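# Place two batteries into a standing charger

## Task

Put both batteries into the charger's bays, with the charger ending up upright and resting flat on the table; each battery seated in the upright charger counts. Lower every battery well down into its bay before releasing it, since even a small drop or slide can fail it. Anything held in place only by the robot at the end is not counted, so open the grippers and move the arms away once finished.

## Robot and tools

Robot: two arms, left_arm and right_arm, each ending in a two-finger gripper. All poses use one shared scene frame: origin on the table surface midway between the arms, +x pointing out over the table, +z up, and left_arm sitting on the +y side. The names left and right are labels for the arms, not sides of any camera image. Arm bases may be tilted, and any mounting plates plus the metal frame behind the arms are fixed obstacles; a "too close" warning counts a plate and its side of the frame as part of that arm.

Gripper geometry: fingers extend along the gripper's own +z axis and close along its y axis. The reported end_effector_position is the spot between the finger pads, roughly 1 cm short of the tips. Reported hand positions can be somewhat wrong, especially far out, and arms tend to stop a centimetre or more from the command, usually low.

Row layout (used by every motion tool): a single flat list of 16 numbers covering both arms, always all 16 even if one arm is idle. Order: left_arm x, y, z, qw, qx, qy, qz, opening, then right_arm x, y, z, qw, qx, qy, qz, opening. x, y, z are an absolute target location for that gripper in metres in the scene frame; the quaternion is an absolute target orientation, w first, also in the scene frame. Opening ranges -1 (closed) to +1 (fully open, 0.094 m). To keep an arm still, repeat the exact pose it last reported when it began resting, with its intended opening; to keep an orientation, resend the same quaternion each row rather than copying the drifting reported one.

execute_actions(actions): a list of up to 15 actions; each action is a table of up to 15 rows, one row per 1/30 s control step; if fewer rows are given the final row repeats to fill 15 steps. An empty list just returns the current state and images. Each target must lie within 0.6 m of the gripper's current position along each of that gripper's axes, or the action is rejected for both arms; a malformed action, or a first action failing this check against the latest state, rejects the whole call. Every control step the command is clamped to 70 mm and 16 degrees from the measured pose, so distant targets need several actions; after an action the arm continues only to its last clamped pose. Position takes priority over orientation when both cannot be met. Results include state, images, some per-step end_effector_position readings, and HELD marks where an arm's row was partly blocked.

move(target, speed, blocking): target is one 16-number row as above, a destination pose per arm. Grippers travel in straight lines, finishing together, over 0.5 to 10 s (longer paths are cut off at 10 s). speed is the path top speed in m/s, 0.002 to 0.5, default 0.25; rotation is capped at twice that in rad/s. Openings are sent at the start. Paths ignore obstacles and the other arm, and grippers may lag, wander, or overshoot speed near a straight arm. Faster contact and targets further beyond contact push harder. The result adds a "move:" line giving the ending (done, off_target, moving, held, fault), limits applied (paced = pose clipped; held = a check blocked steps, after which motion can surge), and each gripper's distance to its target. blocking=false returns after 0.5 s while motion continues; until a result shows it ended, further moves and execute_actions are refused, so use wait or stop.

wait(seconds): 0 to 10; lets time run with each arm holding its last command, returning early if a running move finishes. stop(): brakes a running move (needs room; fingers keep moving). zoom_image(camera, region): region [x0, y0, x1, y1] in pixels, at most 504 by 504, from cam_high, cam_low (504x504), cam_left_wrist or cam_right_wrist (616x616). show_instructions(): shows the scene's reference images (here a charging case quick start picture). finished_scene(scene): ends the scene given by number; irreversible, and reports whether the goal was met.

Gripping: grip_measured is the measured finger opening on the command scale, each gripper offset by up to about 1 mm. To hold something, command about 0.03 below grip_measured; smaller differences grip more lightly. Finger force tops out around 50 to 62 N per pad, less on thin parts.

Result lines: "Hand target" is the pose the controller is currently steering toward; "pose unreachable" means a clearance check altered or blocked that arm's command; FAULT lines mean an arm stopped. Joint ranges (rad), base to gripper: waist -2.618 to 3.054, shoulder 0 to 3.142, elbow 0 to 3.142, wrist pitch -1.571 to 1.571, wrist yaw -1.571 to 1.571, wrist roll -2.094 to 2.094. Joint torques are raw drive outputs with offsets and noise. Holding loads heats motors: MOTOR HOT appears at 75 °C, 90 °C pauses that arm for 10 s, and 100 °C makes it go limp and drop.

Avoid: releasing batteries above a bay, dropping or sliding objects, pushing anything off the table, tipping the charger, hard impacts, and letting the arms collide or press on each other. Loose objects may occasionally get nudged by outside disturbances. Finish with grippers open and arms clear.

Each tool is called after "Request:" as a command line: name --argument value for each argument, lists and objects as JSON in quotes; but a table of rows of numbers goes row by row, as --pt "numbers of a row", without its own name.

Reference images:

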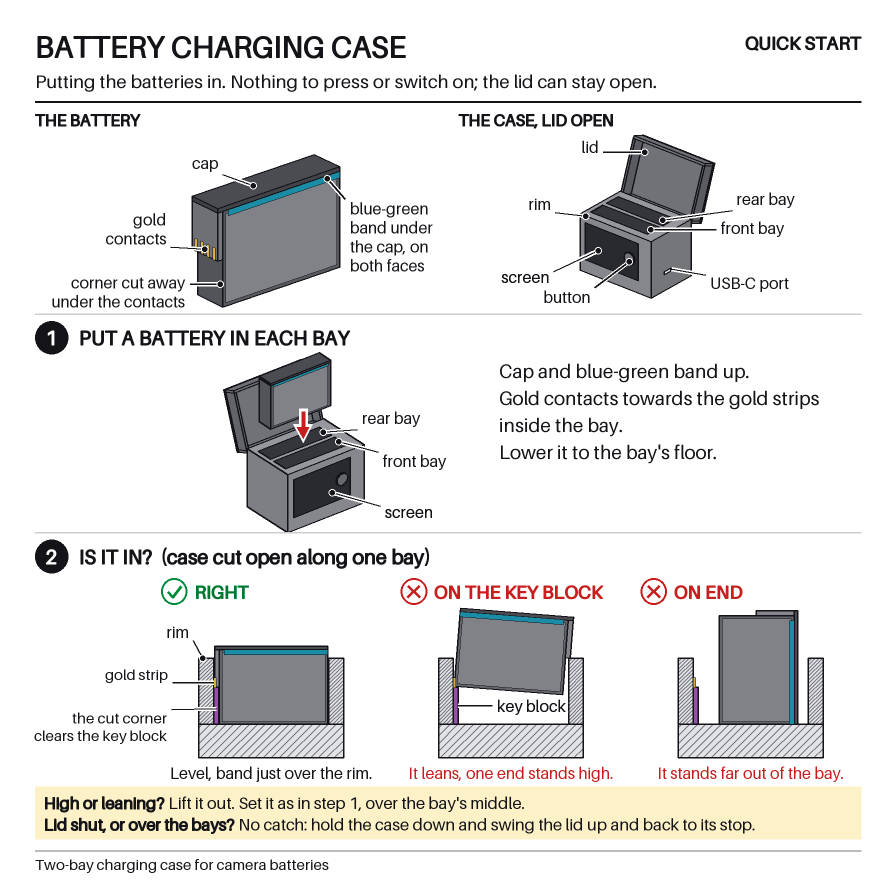

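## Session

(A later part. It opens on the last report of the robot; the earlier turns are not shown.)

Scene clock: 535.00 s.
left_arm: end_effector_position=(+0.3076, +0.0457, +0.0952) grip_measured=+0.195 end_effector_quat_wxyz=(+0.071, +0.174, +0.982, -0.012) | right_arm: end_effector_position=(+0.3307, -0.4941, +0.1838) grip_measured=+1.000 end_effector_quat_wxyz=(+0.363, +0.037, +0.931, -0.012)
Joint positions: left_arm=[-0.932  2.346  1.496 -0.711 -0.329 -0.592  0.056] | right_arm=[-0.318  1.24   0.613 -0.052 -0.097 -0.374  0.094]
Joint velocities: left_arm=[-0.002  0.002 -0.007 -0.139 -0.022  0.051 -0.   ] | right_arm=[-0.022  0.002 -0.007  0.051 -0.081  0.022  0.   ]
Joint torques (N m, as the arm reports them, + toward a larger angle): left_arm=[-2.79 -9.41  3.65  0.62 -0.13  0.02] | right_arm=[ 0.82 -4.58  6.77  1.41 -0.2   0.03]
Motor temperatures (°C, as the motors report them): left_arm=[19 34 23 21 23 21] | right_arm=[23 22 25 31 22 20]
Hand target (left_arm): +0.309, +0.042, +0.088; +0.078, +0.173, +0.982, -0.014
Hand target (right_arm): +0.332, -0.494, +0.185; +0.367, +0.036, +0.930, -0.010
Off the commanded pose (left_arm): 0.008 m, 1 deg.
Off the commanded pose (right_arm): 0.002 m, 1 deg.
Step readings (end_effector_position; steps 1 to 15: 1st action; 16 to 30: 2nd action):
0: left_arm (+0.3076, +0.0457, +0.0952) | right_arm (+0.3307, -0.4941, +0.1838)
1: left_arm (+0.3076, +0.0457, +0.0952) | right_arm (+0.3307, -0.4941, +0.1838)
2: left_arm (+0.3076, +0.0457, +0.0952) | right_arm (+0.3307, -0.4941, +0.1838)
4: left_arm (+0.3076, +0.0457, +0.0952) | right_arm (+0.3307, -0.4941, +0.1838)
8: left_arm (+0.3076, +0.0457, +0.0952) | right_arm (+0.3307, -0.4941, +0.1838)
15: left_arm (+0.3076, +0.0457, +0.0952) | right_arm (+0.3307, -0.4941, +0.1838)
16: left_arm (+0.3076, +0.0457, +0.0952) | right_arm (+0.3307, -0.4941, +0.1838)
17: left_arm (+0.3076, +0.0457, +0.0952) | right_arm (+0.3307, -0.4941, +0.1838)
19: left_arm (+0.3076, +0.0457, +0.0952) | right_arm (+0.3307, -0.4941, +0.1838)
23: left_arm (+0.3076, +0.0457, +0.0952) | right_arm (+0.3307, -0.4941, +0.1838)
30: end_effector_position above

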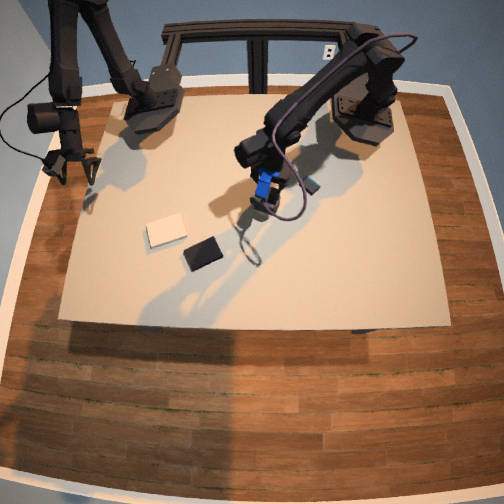

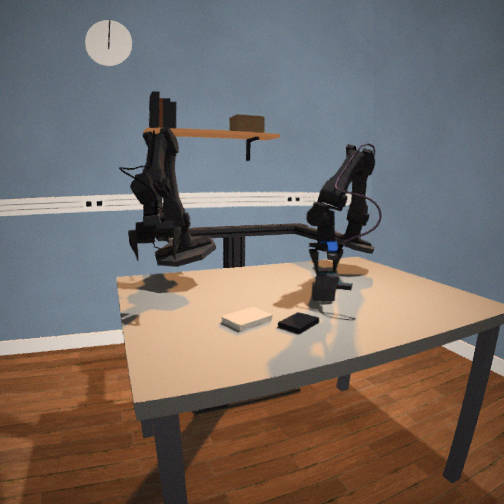

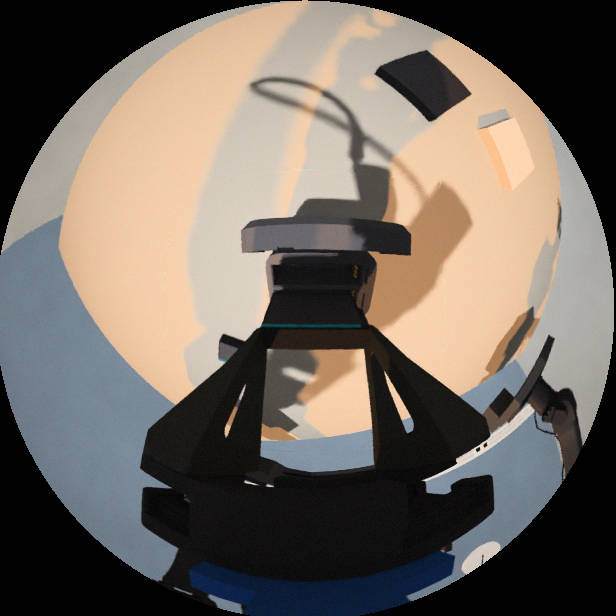

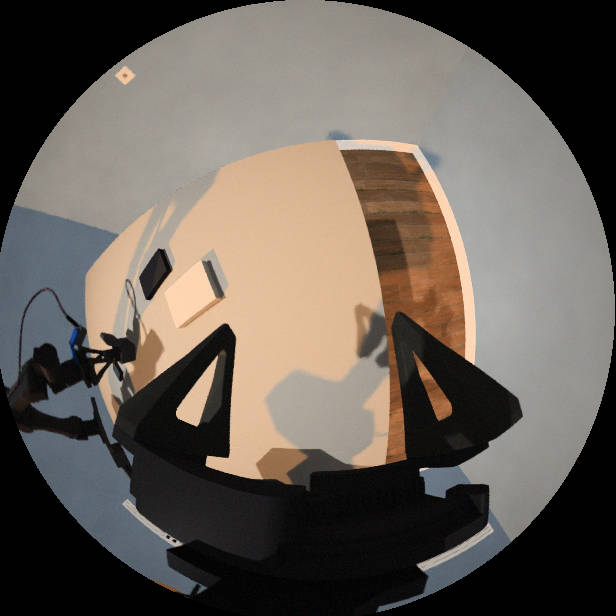

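Request:
move --target '[0.313,0.039,0.16,0.078,0.173,0.982,-0.014,0.14,0.3322,-0.4937,0.1851,0.367,0.036,0.930,-0.010,1]' --speed 0.08

Request:
move --target '[0.3107,0.0443,0.085,0.078,0.173,0.982,-0.014,0.14,0.3322,-0.4937,0.1851,0.367,0.036,0.930,-0.010,1]' --speed 0.04

Request:
zoom_image --camera "cam_left_wrist" --region '[250,250,390,350]'

Scene clock: 545.40 s.
left_arm: end_effector_position=(+0.3078, +0.0486, +0.1394) grip_measured=+0.195 end_effector_quat_wxyz=(+0.057, +0.175, +0.983, +0.000) | right_arm: end_effector_position=(+0.3307, -0.4941, +0.1838) grip_measured=+1.000 end_effector_quat_wxyz=(+0.363, +0.037, +0.931, -0.012)
Joint positions: left_arm=[-0.953  2.303  1.617 -0.921 -0.325 -0.623  0.056] | right_arm=[-0.318  1.24   0.613 -0.052 -0.097 -0.374  0.094]
Joint velocities: left_arm=[ 0.002  0.002 -0.002 -0.051  0.022 -0.007 -0.001] | right_arm=[ 0.002  0.002  0.002  0.066 -0.022 -0.022  0.   ]
Joint torques (N m, as the arm reports them, + toward a larger angle): left_arm=[ -4.18 -13.27   6.28   0.21  -0.14  -0.05] | right_arm=[ 0.9  -4.61  6.83  1.42 -0.21 -0.04]
Motor temperatures (°C, as the motors report them): left_arm=[19 34 23 21 23 21] | right_arm=[23 22 25 32 22 20]
Hand target (left_arm): +0.313, +0.039, +0.160; +0.078, +0.173, +0.982, -0.015
Hand target (right_arm): +0.332, -0.494, +0.185; +0.367, +0.036, +0.930, -0.010
Off the commanded pose (left_arm): 0.023 m, 3 deg.
Off the commanded pose (right_arm): 0.002 m, 1 deg.
move: off_target (left_arm)

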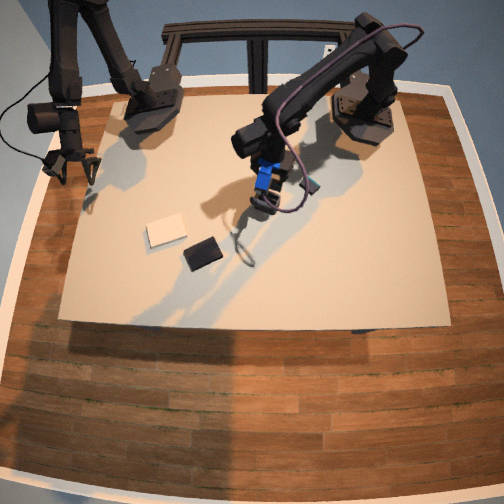

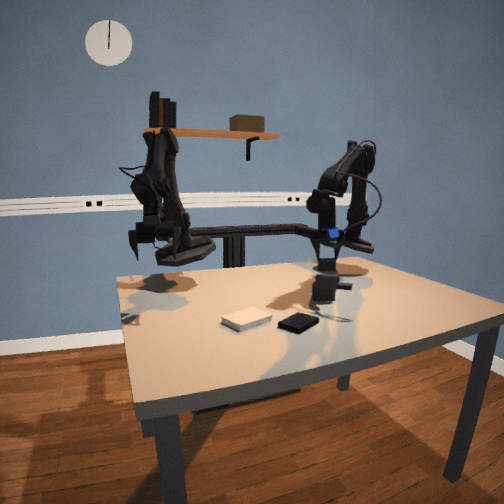

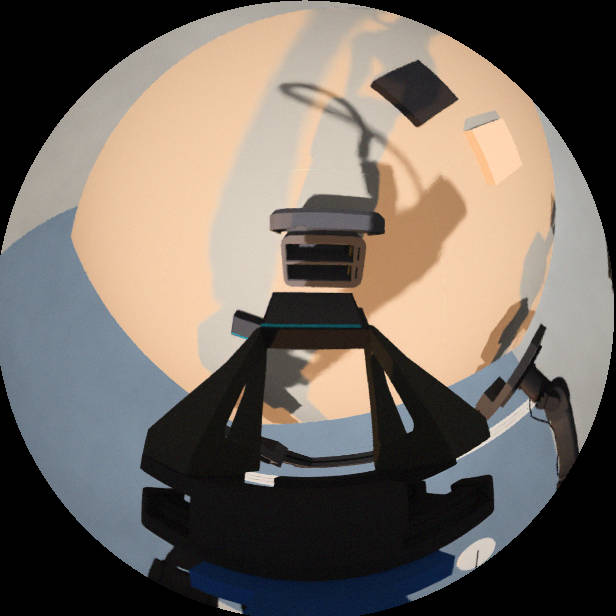

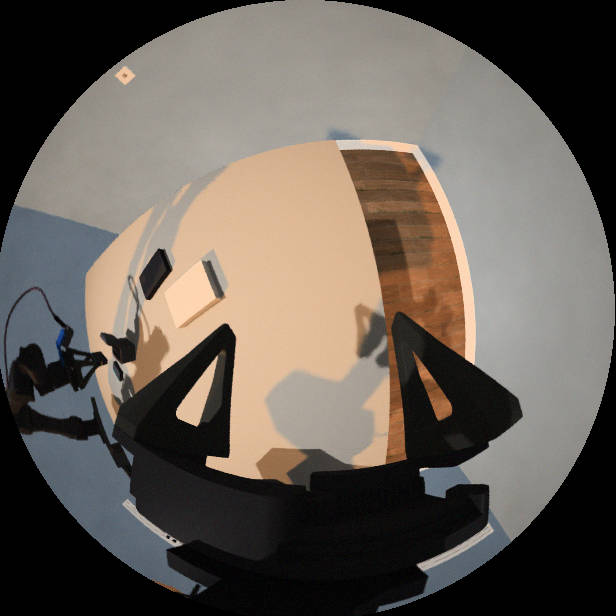

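Scene clock: 547.00 s.
left_arm: end_effector_position=(+0.3084, +0.0441, +0.0945) grip_measured=+0.195 end_effector_quat_wxyz=(+0.071, +0.174, +0.982, -0.013) | right_arm: end_effector_position=(+0.3306, -0.4941, +0.1837) grip_measured=+1.000 end_effector_quat_wxyz=(+0.362, +0.037, +0.931, -0.012)
Joint positions: left_arm=[-0.932  2.353  1.504 -0.711 -0.328 -0.592  0.056] | right_arm=[-0.318  1.24   0.613 -0.053 -0.097 -0.374  0.094]
Joint velocities: left_arm=[ 0.002 -0.002 -0.007 -0.037 -0.022 -0.037 -0.   ] | right_arm=[-0.007  0.002 -0.002 -0.022 -0.022  0.022  0.   ]
Joint torques (N m, as the arm reports them, + toward a larger angle): left_arm=[ -2.18 -10.01   2.49   0.7   -0.15   0.1 ] | right_arm=[ 0.87 -4.57  6.94  1.39 -0.19 -0.03]
Motor temperatures (°C, as the motors report them): left_arm=[19 34 23 21 23 21] | right_arm=[23 22 25 32 22 20]
Hand target (left_arm): +0.311, +0.045, +0.085; +0.077, +0.173, +0.982, -0.014
Hand target (right_arm): +0.332, -0.494, +0.185; +0.367, +0.036, +0.930, -0.010
Off the commanded pose (left_arm): 0.010 m, 1 deg.
Off the commanded pose (right_arm): 0.002 m, 1 deg.
move: done

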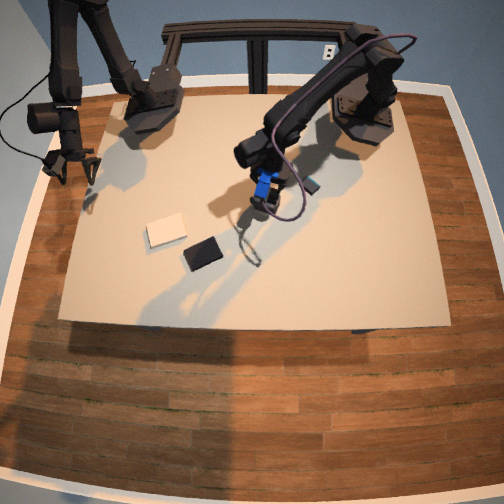

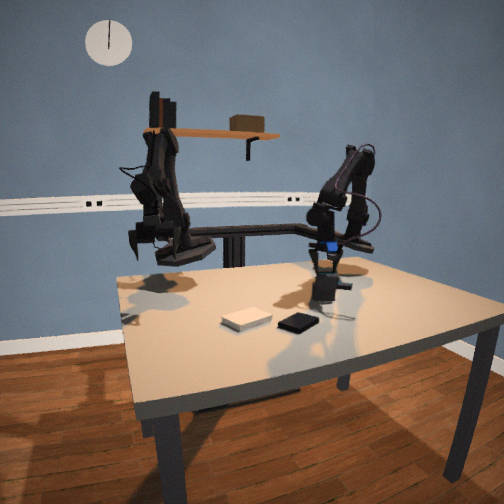

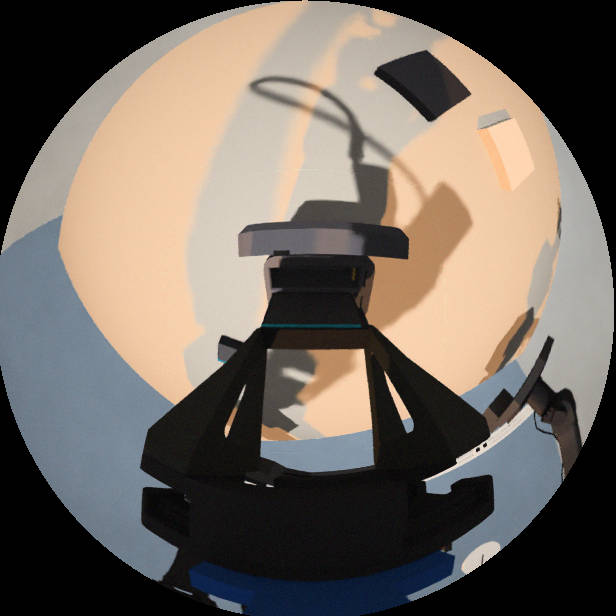

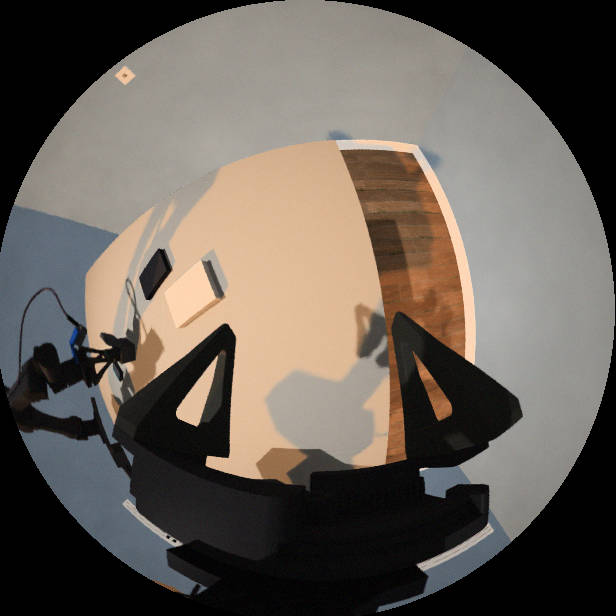

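Region (250, 250, 390, 350) of cam_left_wrist's 616x616 image, scaled by 3.600, with more detail than that image has; it fills the top 360 rows of this view, and the rest is white.

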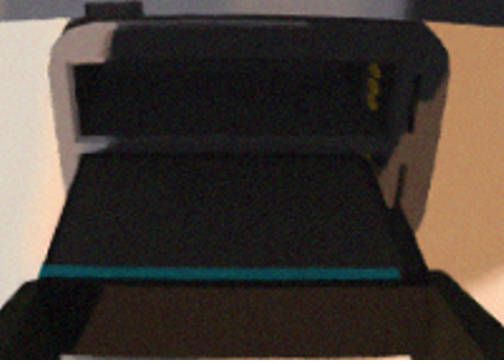

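Request:
zoom_image --camera "cam_left_wrist" --region '[260,270,310,310]'

Request:
zoom_image --camera "cam_left_wrist" --region '[335,270,385,320]'

Region (260, 270, 310, 310) of cam_left_wrist's 616x616 image, scaled by 10.080, with more detail than that image has; it fills the top 403 rows of this view, and the rest is white.

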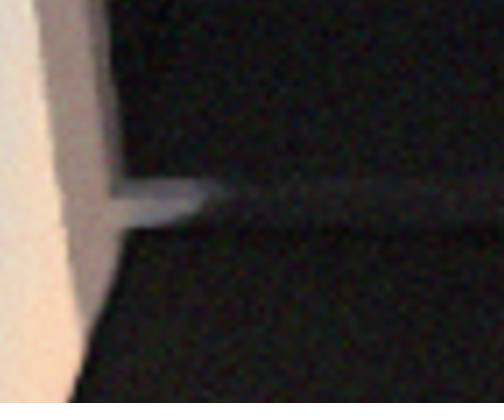

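Region (335, 270, 385, 320) of cam_left_wrist's 616x616 image, scaled by 10.080, with more detail than that image has.

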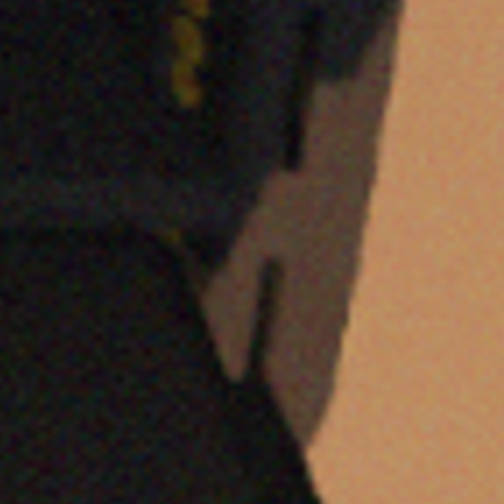

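Request:
move --target '[0.313,0.039,0.16,0.078,0.173,0.982,-0.014,0.14,0.3322,-0.4937,0.1851,0.367,0.036,0.930,-0.010,1]' --speed 0.08

Request:
move --target '[0.3102,0.0450,0.085,0.078,0.173,0.982,-0.014,0.14,0.3322,-0.4937,0.1851,0.367,0.036,0.930,-0.010,1]' --speed 0.04

Request:
zoom_image --camera "cam_left_wrist" --region '[250,250,390,350]'

Scene clock: 559.77 s.
left_arm: end_effector_position=(+0.3079, +0.0488, +0.1394) grip_measured=+0.195 end_effector_quat_wxyz=(+0.057, +0.175, +0.983, +0.001) | right_arm: end_effector_position=(+0.3306, -0.4941, +0.1837) grip_measured=+1.000 end_effector_quat_wxyz=(+0.362, +0.037, +0.931, -0.012)
Joint positions: left_arm=[-0.952  2.303  1.617 -0.921 -0.326 -0.623  0.056] | right_arm=[-0.318  1.24   0.613 -0.053 -0.097 -0.374  0.094]
Joint velocities: left_arm=[-0.002  0.002  0.002 -0.022 -0.007 -0.066 -0.001] | right_arm=[-0.032  0.012 -0.007 -0.095  0.037  0.007  0.   ]
Joint torques (N m, as the arm reports them, + toward a larger angle): left_arm=[ -4.25 -13.28   6.3    0.19  -0.09  -0.07] | right_arm=[ 0.85 -4.65  6.83  1.42 -0.24 -0.01]
Motor temperatures (°C, as the motors report them): left_arm=[19 34 23 21 23 21] | right_arm=[23 22 25 32 22 20]
Hand target (left_arm): +0.313, +0.039, +0.160; +0.078, +0.173, +0.982, -0.014
Hand target (right_arm): +0.332, -0.494, +0.185; +0.367, +0.036, +0.930, -0.010
Off the commanded pose (left_arm): 0.023 m, 3 deg.
Off the commanded pose (right_arm): 0.002 m, 1 deg.
move: off_target (left_arm)

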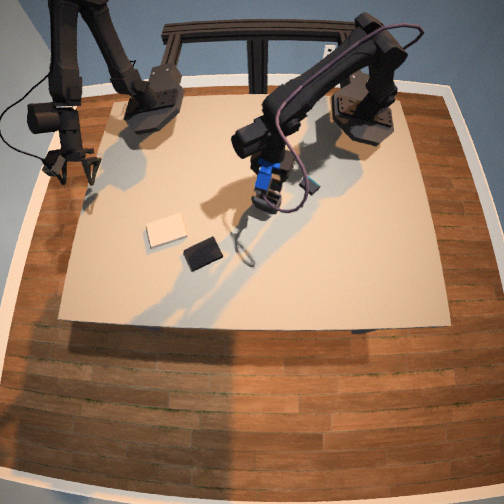

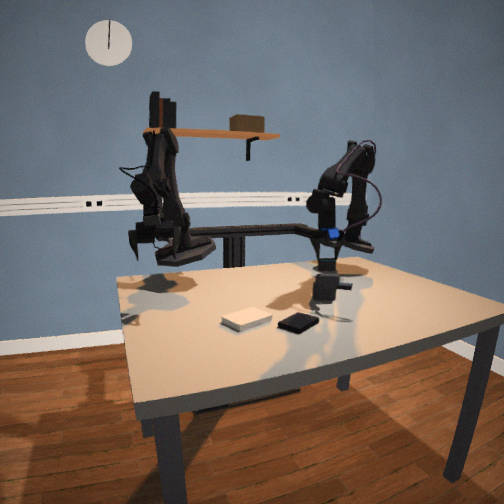

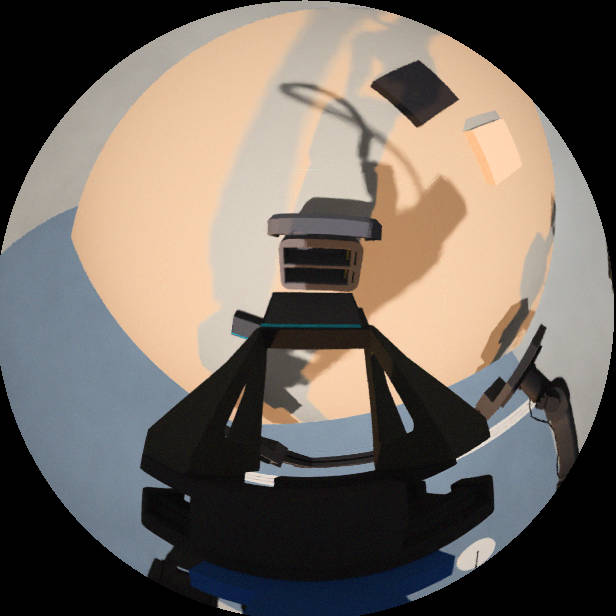

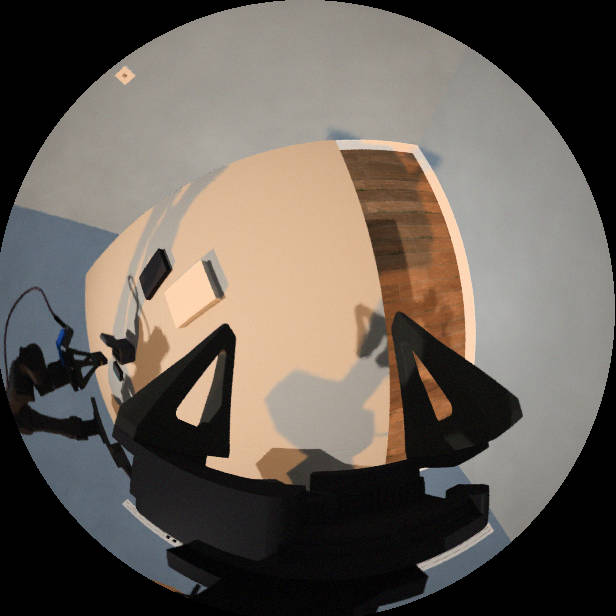

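Scene clock: 561.47 s.
left_arm: end_effector_position=(+0.3063, +0.0458, +0.0855) grip_measured=+0.195 end_effector_quat_wxyz=(+0.069, +0.174, +0.982, -0.012) | right_arm: end_effector_position=(+0.3306, -0.4942, +0.1837) grip_measured=+1.000 end_effector_quat_wxyz=(+0.362, +0.037, +0.931, -0.012)
Joint positions: left_arm=[-0.928  2.364  1.484 -0.683 -0.326 -0.588  0.056] | right_arm=[-0.318  1.24   0.613 -0.053 -0.096 -0.374  0.094]
Joint velocities: left_arm=[-0.007 -0.007  0.012 -0.007 -0.051  0.022 -0.   ] | right_arm=[ 0.012 -0.007 -0.002  0.037 -0.007 -0.022  0.   ]
Joint torques (N m, as the arm reports them, + toward a larger angle): left_arm=[ -2.63 -11.21   3.57   0.5   -0.15   0.1 ] | right_arm=[ 0.85 -4.73  6.88  1.39 -0.18  0.  ]
Motor temperatures (°C, as the motors report them): left_arm=[19 34 23 21 23 21] | right_arm=[23 22 25 32 22 20]
Hand target (left_arm): +0.310, +0.045, +0.085; +0.078, +0.173, +0.982, -0.014
Hand target (right_arm): +0.332, -0.494, +0.185; +0.367, +0.036, +0.930, -0.010
Off the commanded pose (left_arm): 0.004 m, 1 deg.
Off the commanded pose (right_arm): 0.002 m, 1 deg.
move: done

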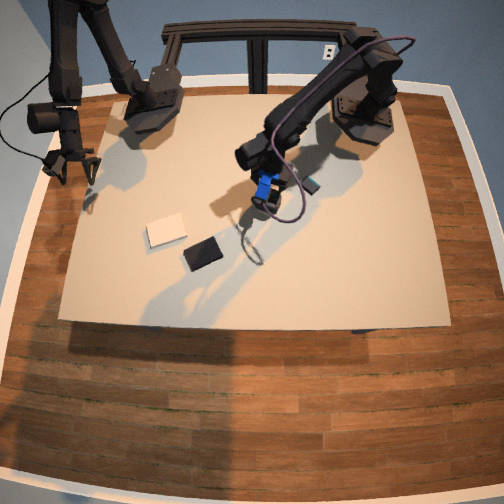

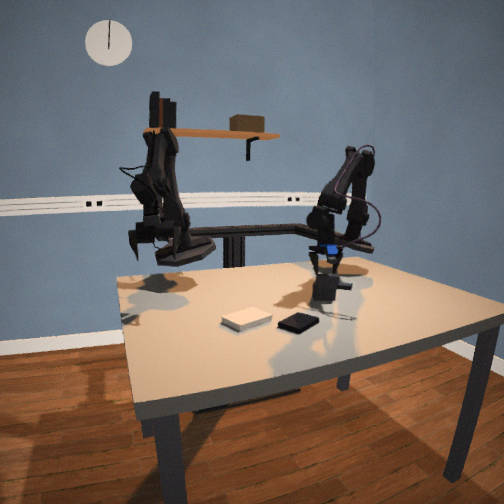

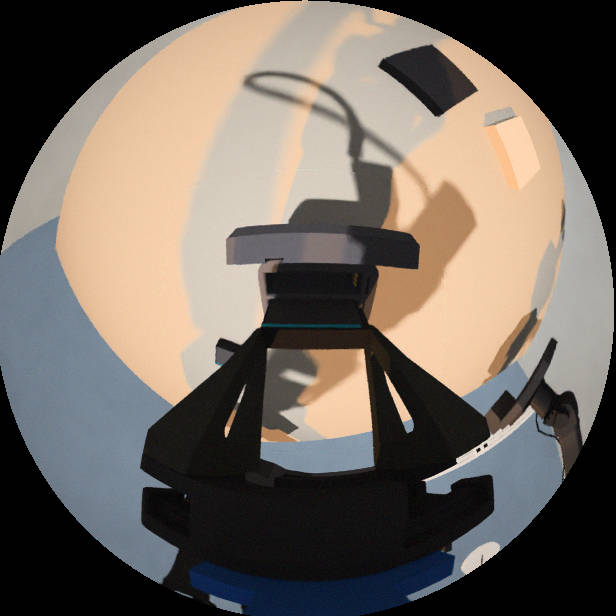

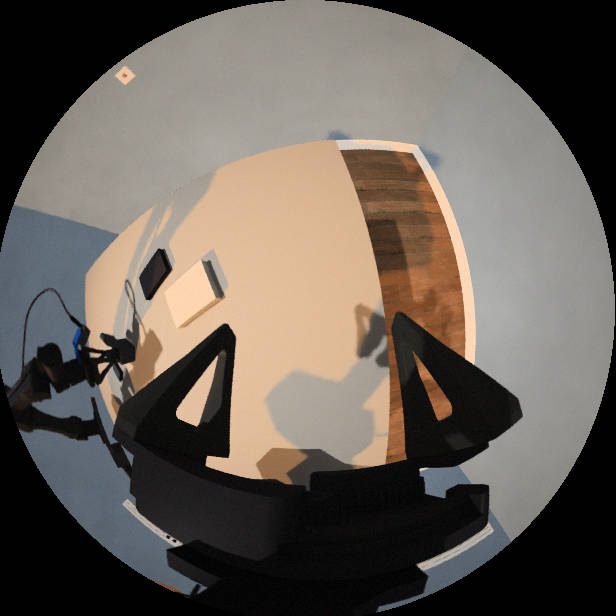

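Region (250, 250, 390, 350) of cam_left_wrist's 616x616 image, scaled by 3.600, with more detail than that image has; it fills the top 360 rows of this view, and the rest is white.

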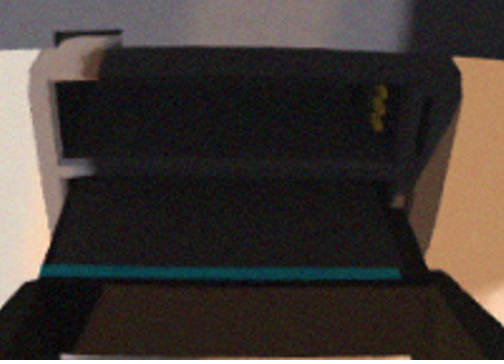

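Request:
move --target '[0.3095,0.0452,0.066,0.078,0.173,0.982,-0.014,0.14,0.3322,-0.4937,0.1851,0.367,0.036,0.930,-0.010,1]' --speed 0.035

Request:
zoom_image --camera "cam_left_wrist" --region '[230,230,410,370]'

Scene clock: 565.93 s.
left_arm: end_effector_position=(+0.3075, +0.0432, +0.0800) grip_measured=+0.195 end_effector_quat_wxyz=(+0.073, +0.176, +0.982, -0.015) | right_arm: end_effector_position=(+0.3306, -0.4942, +0.1837) grip_measured=+1.000 end_effector_quat_wxyz=(+0.362, +0.037, +0.931, -0.012)
Joint positions: left_arm=[-0.926  2.375  1.478 -0.654 -0.327 -0.579  0.056] | right_arm=[-0.318  1.24   0.613 -0.053 -0.096 -0.374  0.094]
Joint velocities: left_arm=[-0.017 -0.002  0.007 -0.11  -0.051 -0.022  0.001] | right_arm=[-0.007 -0.007 -0.007 -0.051  0.022  0.037  0.   ]
Joint torques (N m, as the arm reports them, + toward a larger angle): left_arm=[-1.97 -9.29  2.25  0.78 -0.09  0.1 ] | right_arm=[ 0.81 -4.75  6.82  1.42 -0.17  0.  ]
Motor temperatures (°C, as the motors report them): left_arm=[19 34 23 21 23 21] | right_arm=[23 22 25 32 22 20]
Hand target (left_arm): +0.309, +0.046, +0.066; +0.077, +0.173, +0.982, -0.013
Hand target (right_arm): +0.332, -0.494, +0.185; +0.367, +0.036, +0.930, -0.010
Off the commanded pose (left_arm): 0.014 m, 1 deg.
Off the commanded pose (right_arm): 0.002 m, 1 deg.
move: off_target (left_arm)

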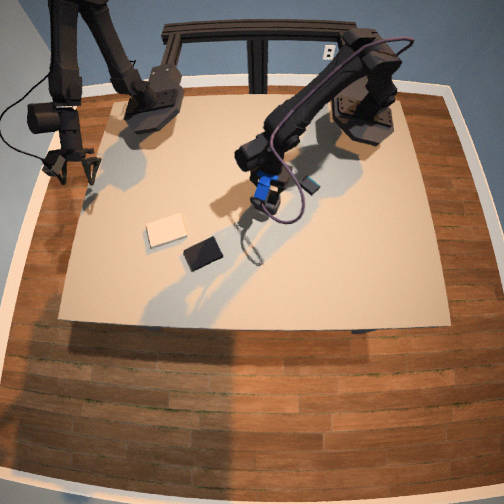

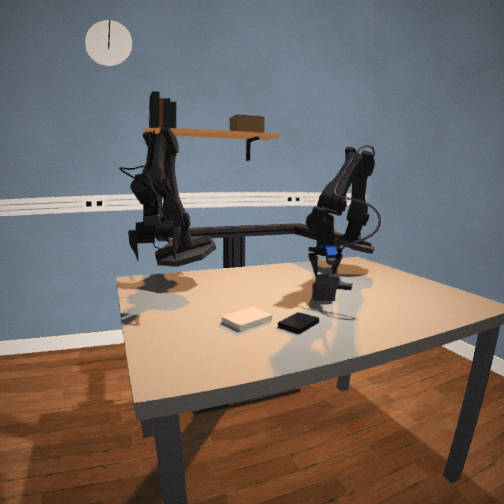

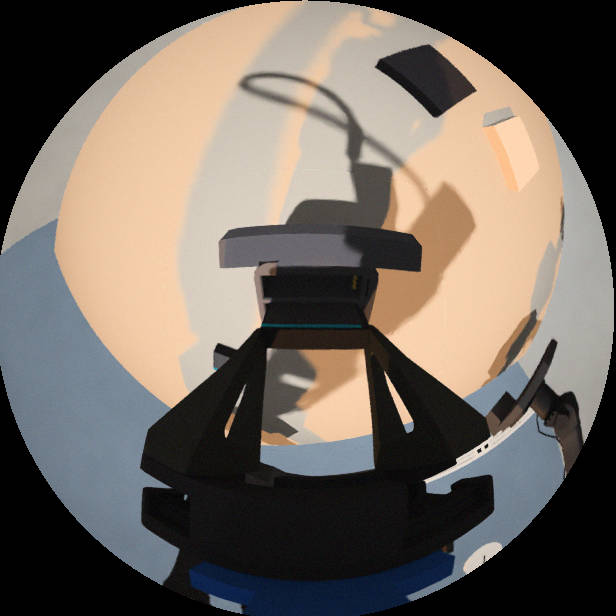

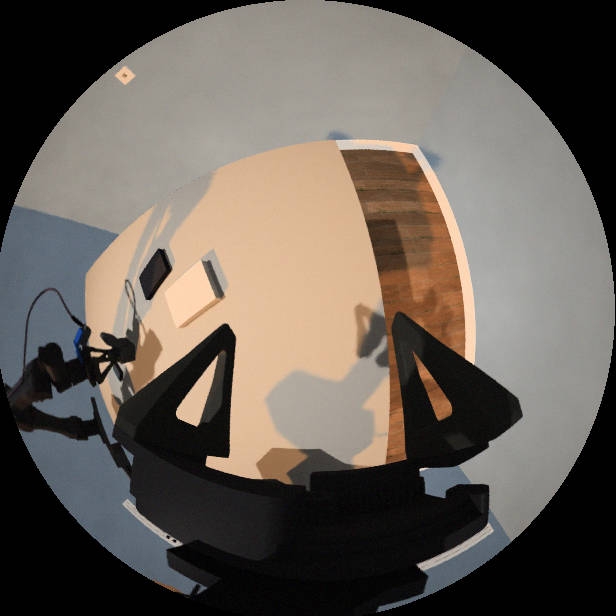

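Region (230, 230, 410, 370) of cam_left_wrist's 616x616 image, scaled by 2.800, with more detail than that image has.

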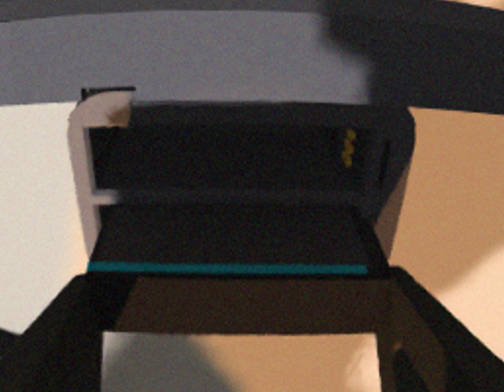

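Request:
move --target '[0.311,0.045,0.095,0.078,0.173,0.982,-0.014,0.14,0.3322,-0.4937,0.1851,0.367,0.036,0.930,-0.010,1]' --speed 0.04

Request:
zoom_image --camera "cam_left_wrist" --region '[230,230,410,370]'

Scene clock: 577.57 s.
left_arm: end_effector_position=(+0.3072, +0.0434, +0.0810) grip_measured=+0.195 end_effector_quat_wxyz=(+0.072, +0.175, +0.982, -0.015) | right_arm: end_effector_position=(+0.3306, -0.4942, +0.1837) grip_measured=+1.000 end_effector_quat_wxyz=(+0.362, +0.037, +0.931, -0.012)
Joint positions: left_arm=[-0.926  2.373  1.478 -0.658 -0.325 -0.581  0.056] | right_arm=[-0.318  1.24   0.613 -0.053 -0.096 -0.374  0.094]
Joint velocities: left_arm=[-0.007  0.002 -0.002 -0.022 -0.007 -0.007 -0.   ] | right_arm=[ 0.007 -0.002  0.002 -0.022  0.007 -0.022  0.   ]
Joint torques (N m, as the arm reports them, + toward a larger angle): left_arm=[ -2.99 -13.55   4.76   0.08  -0.14  -0.01] | right_arm=[ 0.91 -4.59  6.89  1.43 -0.23 -0.04]
Motor temperatures (°C, as the motors report them): left_arm=[19 33 23 21 23 21] | right_arm=[23 22 25 32 22 20]
Hand target (left_arm): +0.311, +0.045, +0.095; +0.078, +0.173, +0.982, -0.014
Hand target (right_arm): +0.332, -0.494, +0.185; +0.367, +0.036, +0.930, -0.010
Off the commanded pose (left_arm): 0.015 m, 1 deg.
Off the commanded pose (right_arm): 0.002 m, 1 deg.
move: off_target (left_arm)

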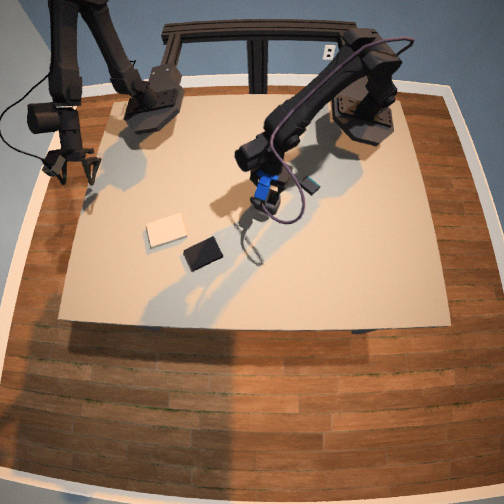

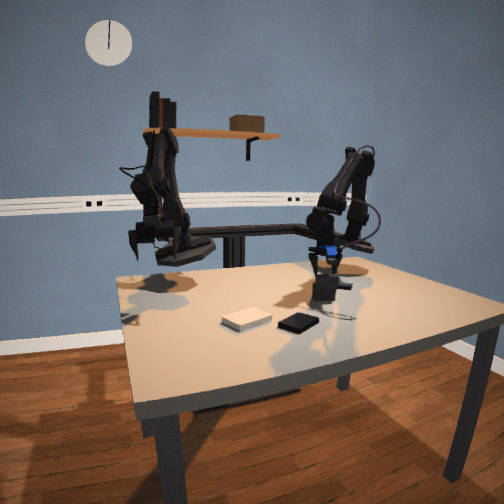

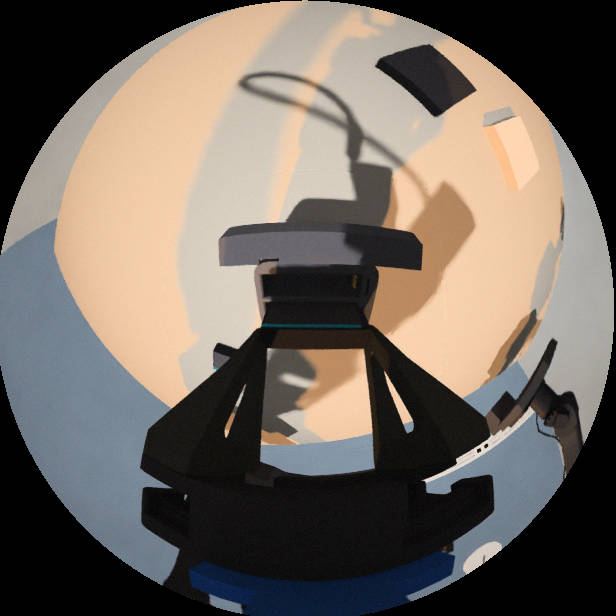

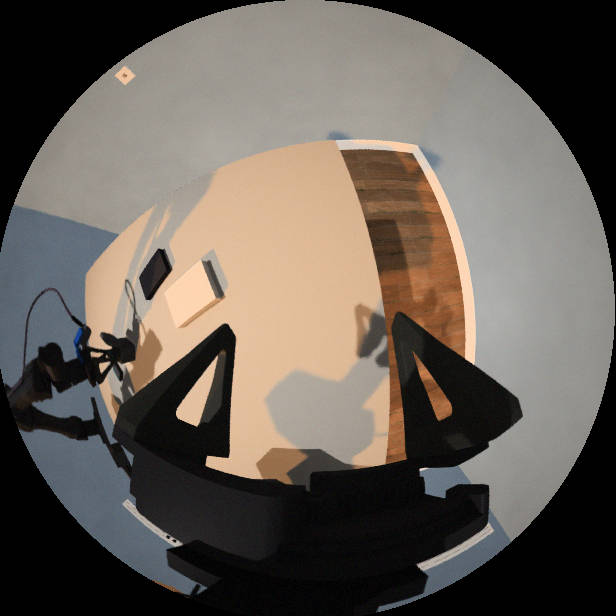

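Region (230, 230, 410, 370) of cam_left_wrist's 616x616 image, scaled by 2.800, with more detail than that image has.

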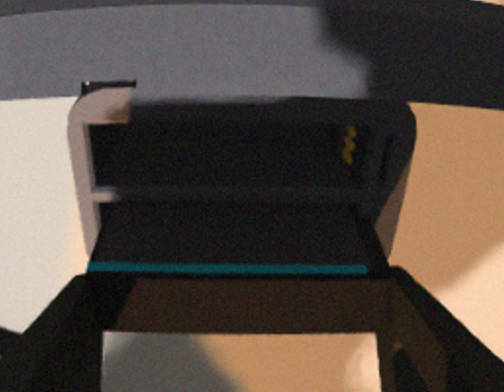

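Request:
execute_actions --actions '[[[0.312,0.047,0.092,0.078,0.173,0.982,-0.014,0.14,0.3322,-0.4937,0.1851,0.367,0.036,0.930,-0.010,1]],[[0.3135,0.048,0.092,0.078,0.173,0.982,-0.014,0.14,0.3322,-0.4937,0.1851,0.367,0.036,0.930,-0.010,1]]]'

Request:
zoom_image --camera "cam_left_wrist" --region '[230,230,410,370]'

Scene clock: 582.83 s.
left_arm: end_effector_position=(+0.3072, +0.0434, +0.0810) grip_measured=+0.195 end_effector_quat_wxyz=(+0.072, +0.175, +0.982, -0.015) | right_arm: end_effector_position=(+0.3306, -0.4942, +0.1837) grip_measured=+1.000 end_effector_quat_wxyz=(+0.362, +0.037, +0.931, -0.012)
Joint positions: left_arm=[-0.926  2.373  1.478 -0.658 -0.325 -0.581  0.056] | right_arm=[-0.318  1.24   0.613 -0.053 -0.096 -0.374  0.094]
Joint velocities: left_arm=[ 0.002  0.002 -0.007 -0.007 -0.007 -0.022 -0.   ] | right_arm=[-0.032 -0.002 -0.002 -0.022  0.022 -0.051  0.   ]
Joint torques (N m, as the arm reports them, + toward a larger angle): left_arm=[ -2.14 -13.44   4.34   0.14  -0.16   0.09] | right_arm=[ 0.83 -4.65  6.95  1.42 -0.2  -0.01]
Motor temperatures (°C, as the motors report them): left_arm=[19 34 23 21 23 21] | right_arm=[23 22 25 32 22 20]
Hand target (left_arm): +0.314, +0.048, +0.092; +0.078, +0.173, +0.982, -0.014
Hand target (right_arm): +0.332, -0.494, +0.185; +0.367, +0.036, +0.930, -0.010
Off the commanded pose (left_arm): 0.013 m, 1 deg.
Off the commanded pose (right_arm): 0.002 m, 1 deg.
Step readings (end_effector_position; steps 1 to 15: 1st action; 16 to 30: 2nd action):
0: left_arm (+0.3072, +0.0434, +0.0810) | right_arm (+0.3306, -0.4942, +0.1837)
1: left_arm (+0.3072, +0.0434, +0.0810) | right_arm (+0.3306, -0.4942, +0.1837)
2: left_arm (+0.3072, +0.0434, +0.0810) | right_arm (+0.3306, -0.4942, +0.1837)
4: left_arm (+0.3072, +0.0434, +0.0810) | right_arm (+0.3306, -0.4942, +0.1837)
8: left_arm (+0.3072, +0.0434, +0.0810) | right_arm (+0.3306, -0.4942, +0.1837)
15: left_arm (+0.3072, +0.0434, +0.0810) | right_arm (+0.3306, -0.4942, +0.1837)
16: left_arm (+0.3072, +0.0434, +0.0810) | right_arm (+0.3306, -0.4942, +0.1837)
17: left_arm (+0.3072, +0.0434, +0.0810) | right_arm (+0.3306, -0.4942, +0.1837)
19: left_arm (+0.3072, +0.0434, +0.0810) | right_arm (+0.3306, -0.4942, +0.1837)
23: left_arm (+0.3072, +0.0434, +0.0810) | right_arm (+0.3306, -0.4942, +0.1837)
30: end_effector_position above

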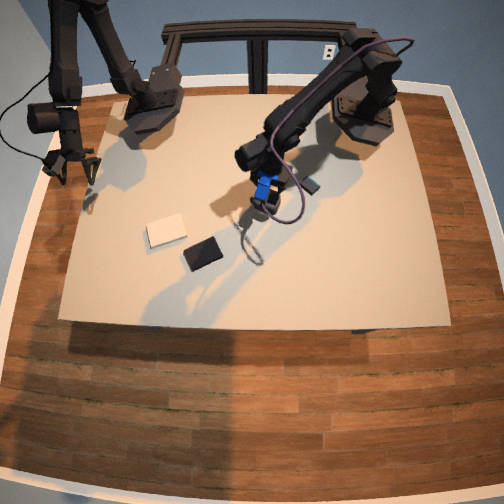

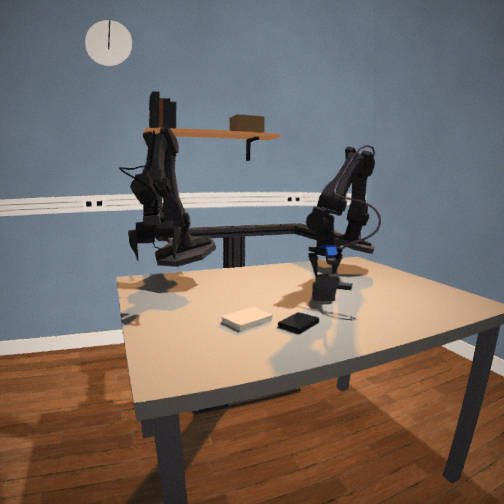

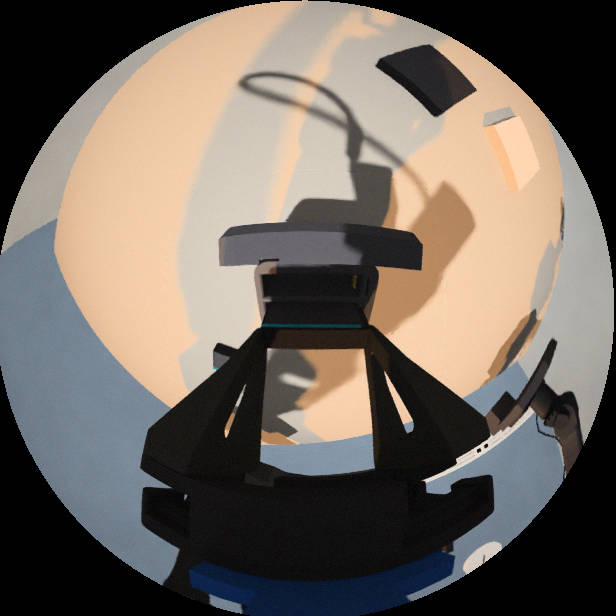

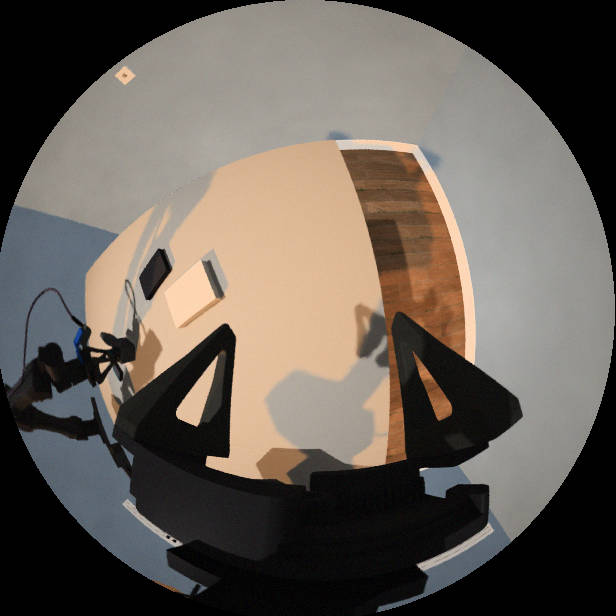

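Region (230, 230, 410, 370) of cam_left_wrist's 616x616 image, scaled by 2.800, with more detail than that image has.

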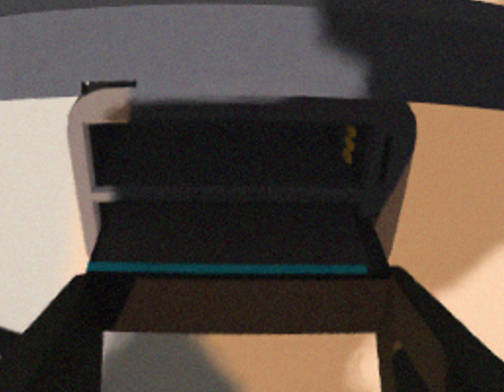

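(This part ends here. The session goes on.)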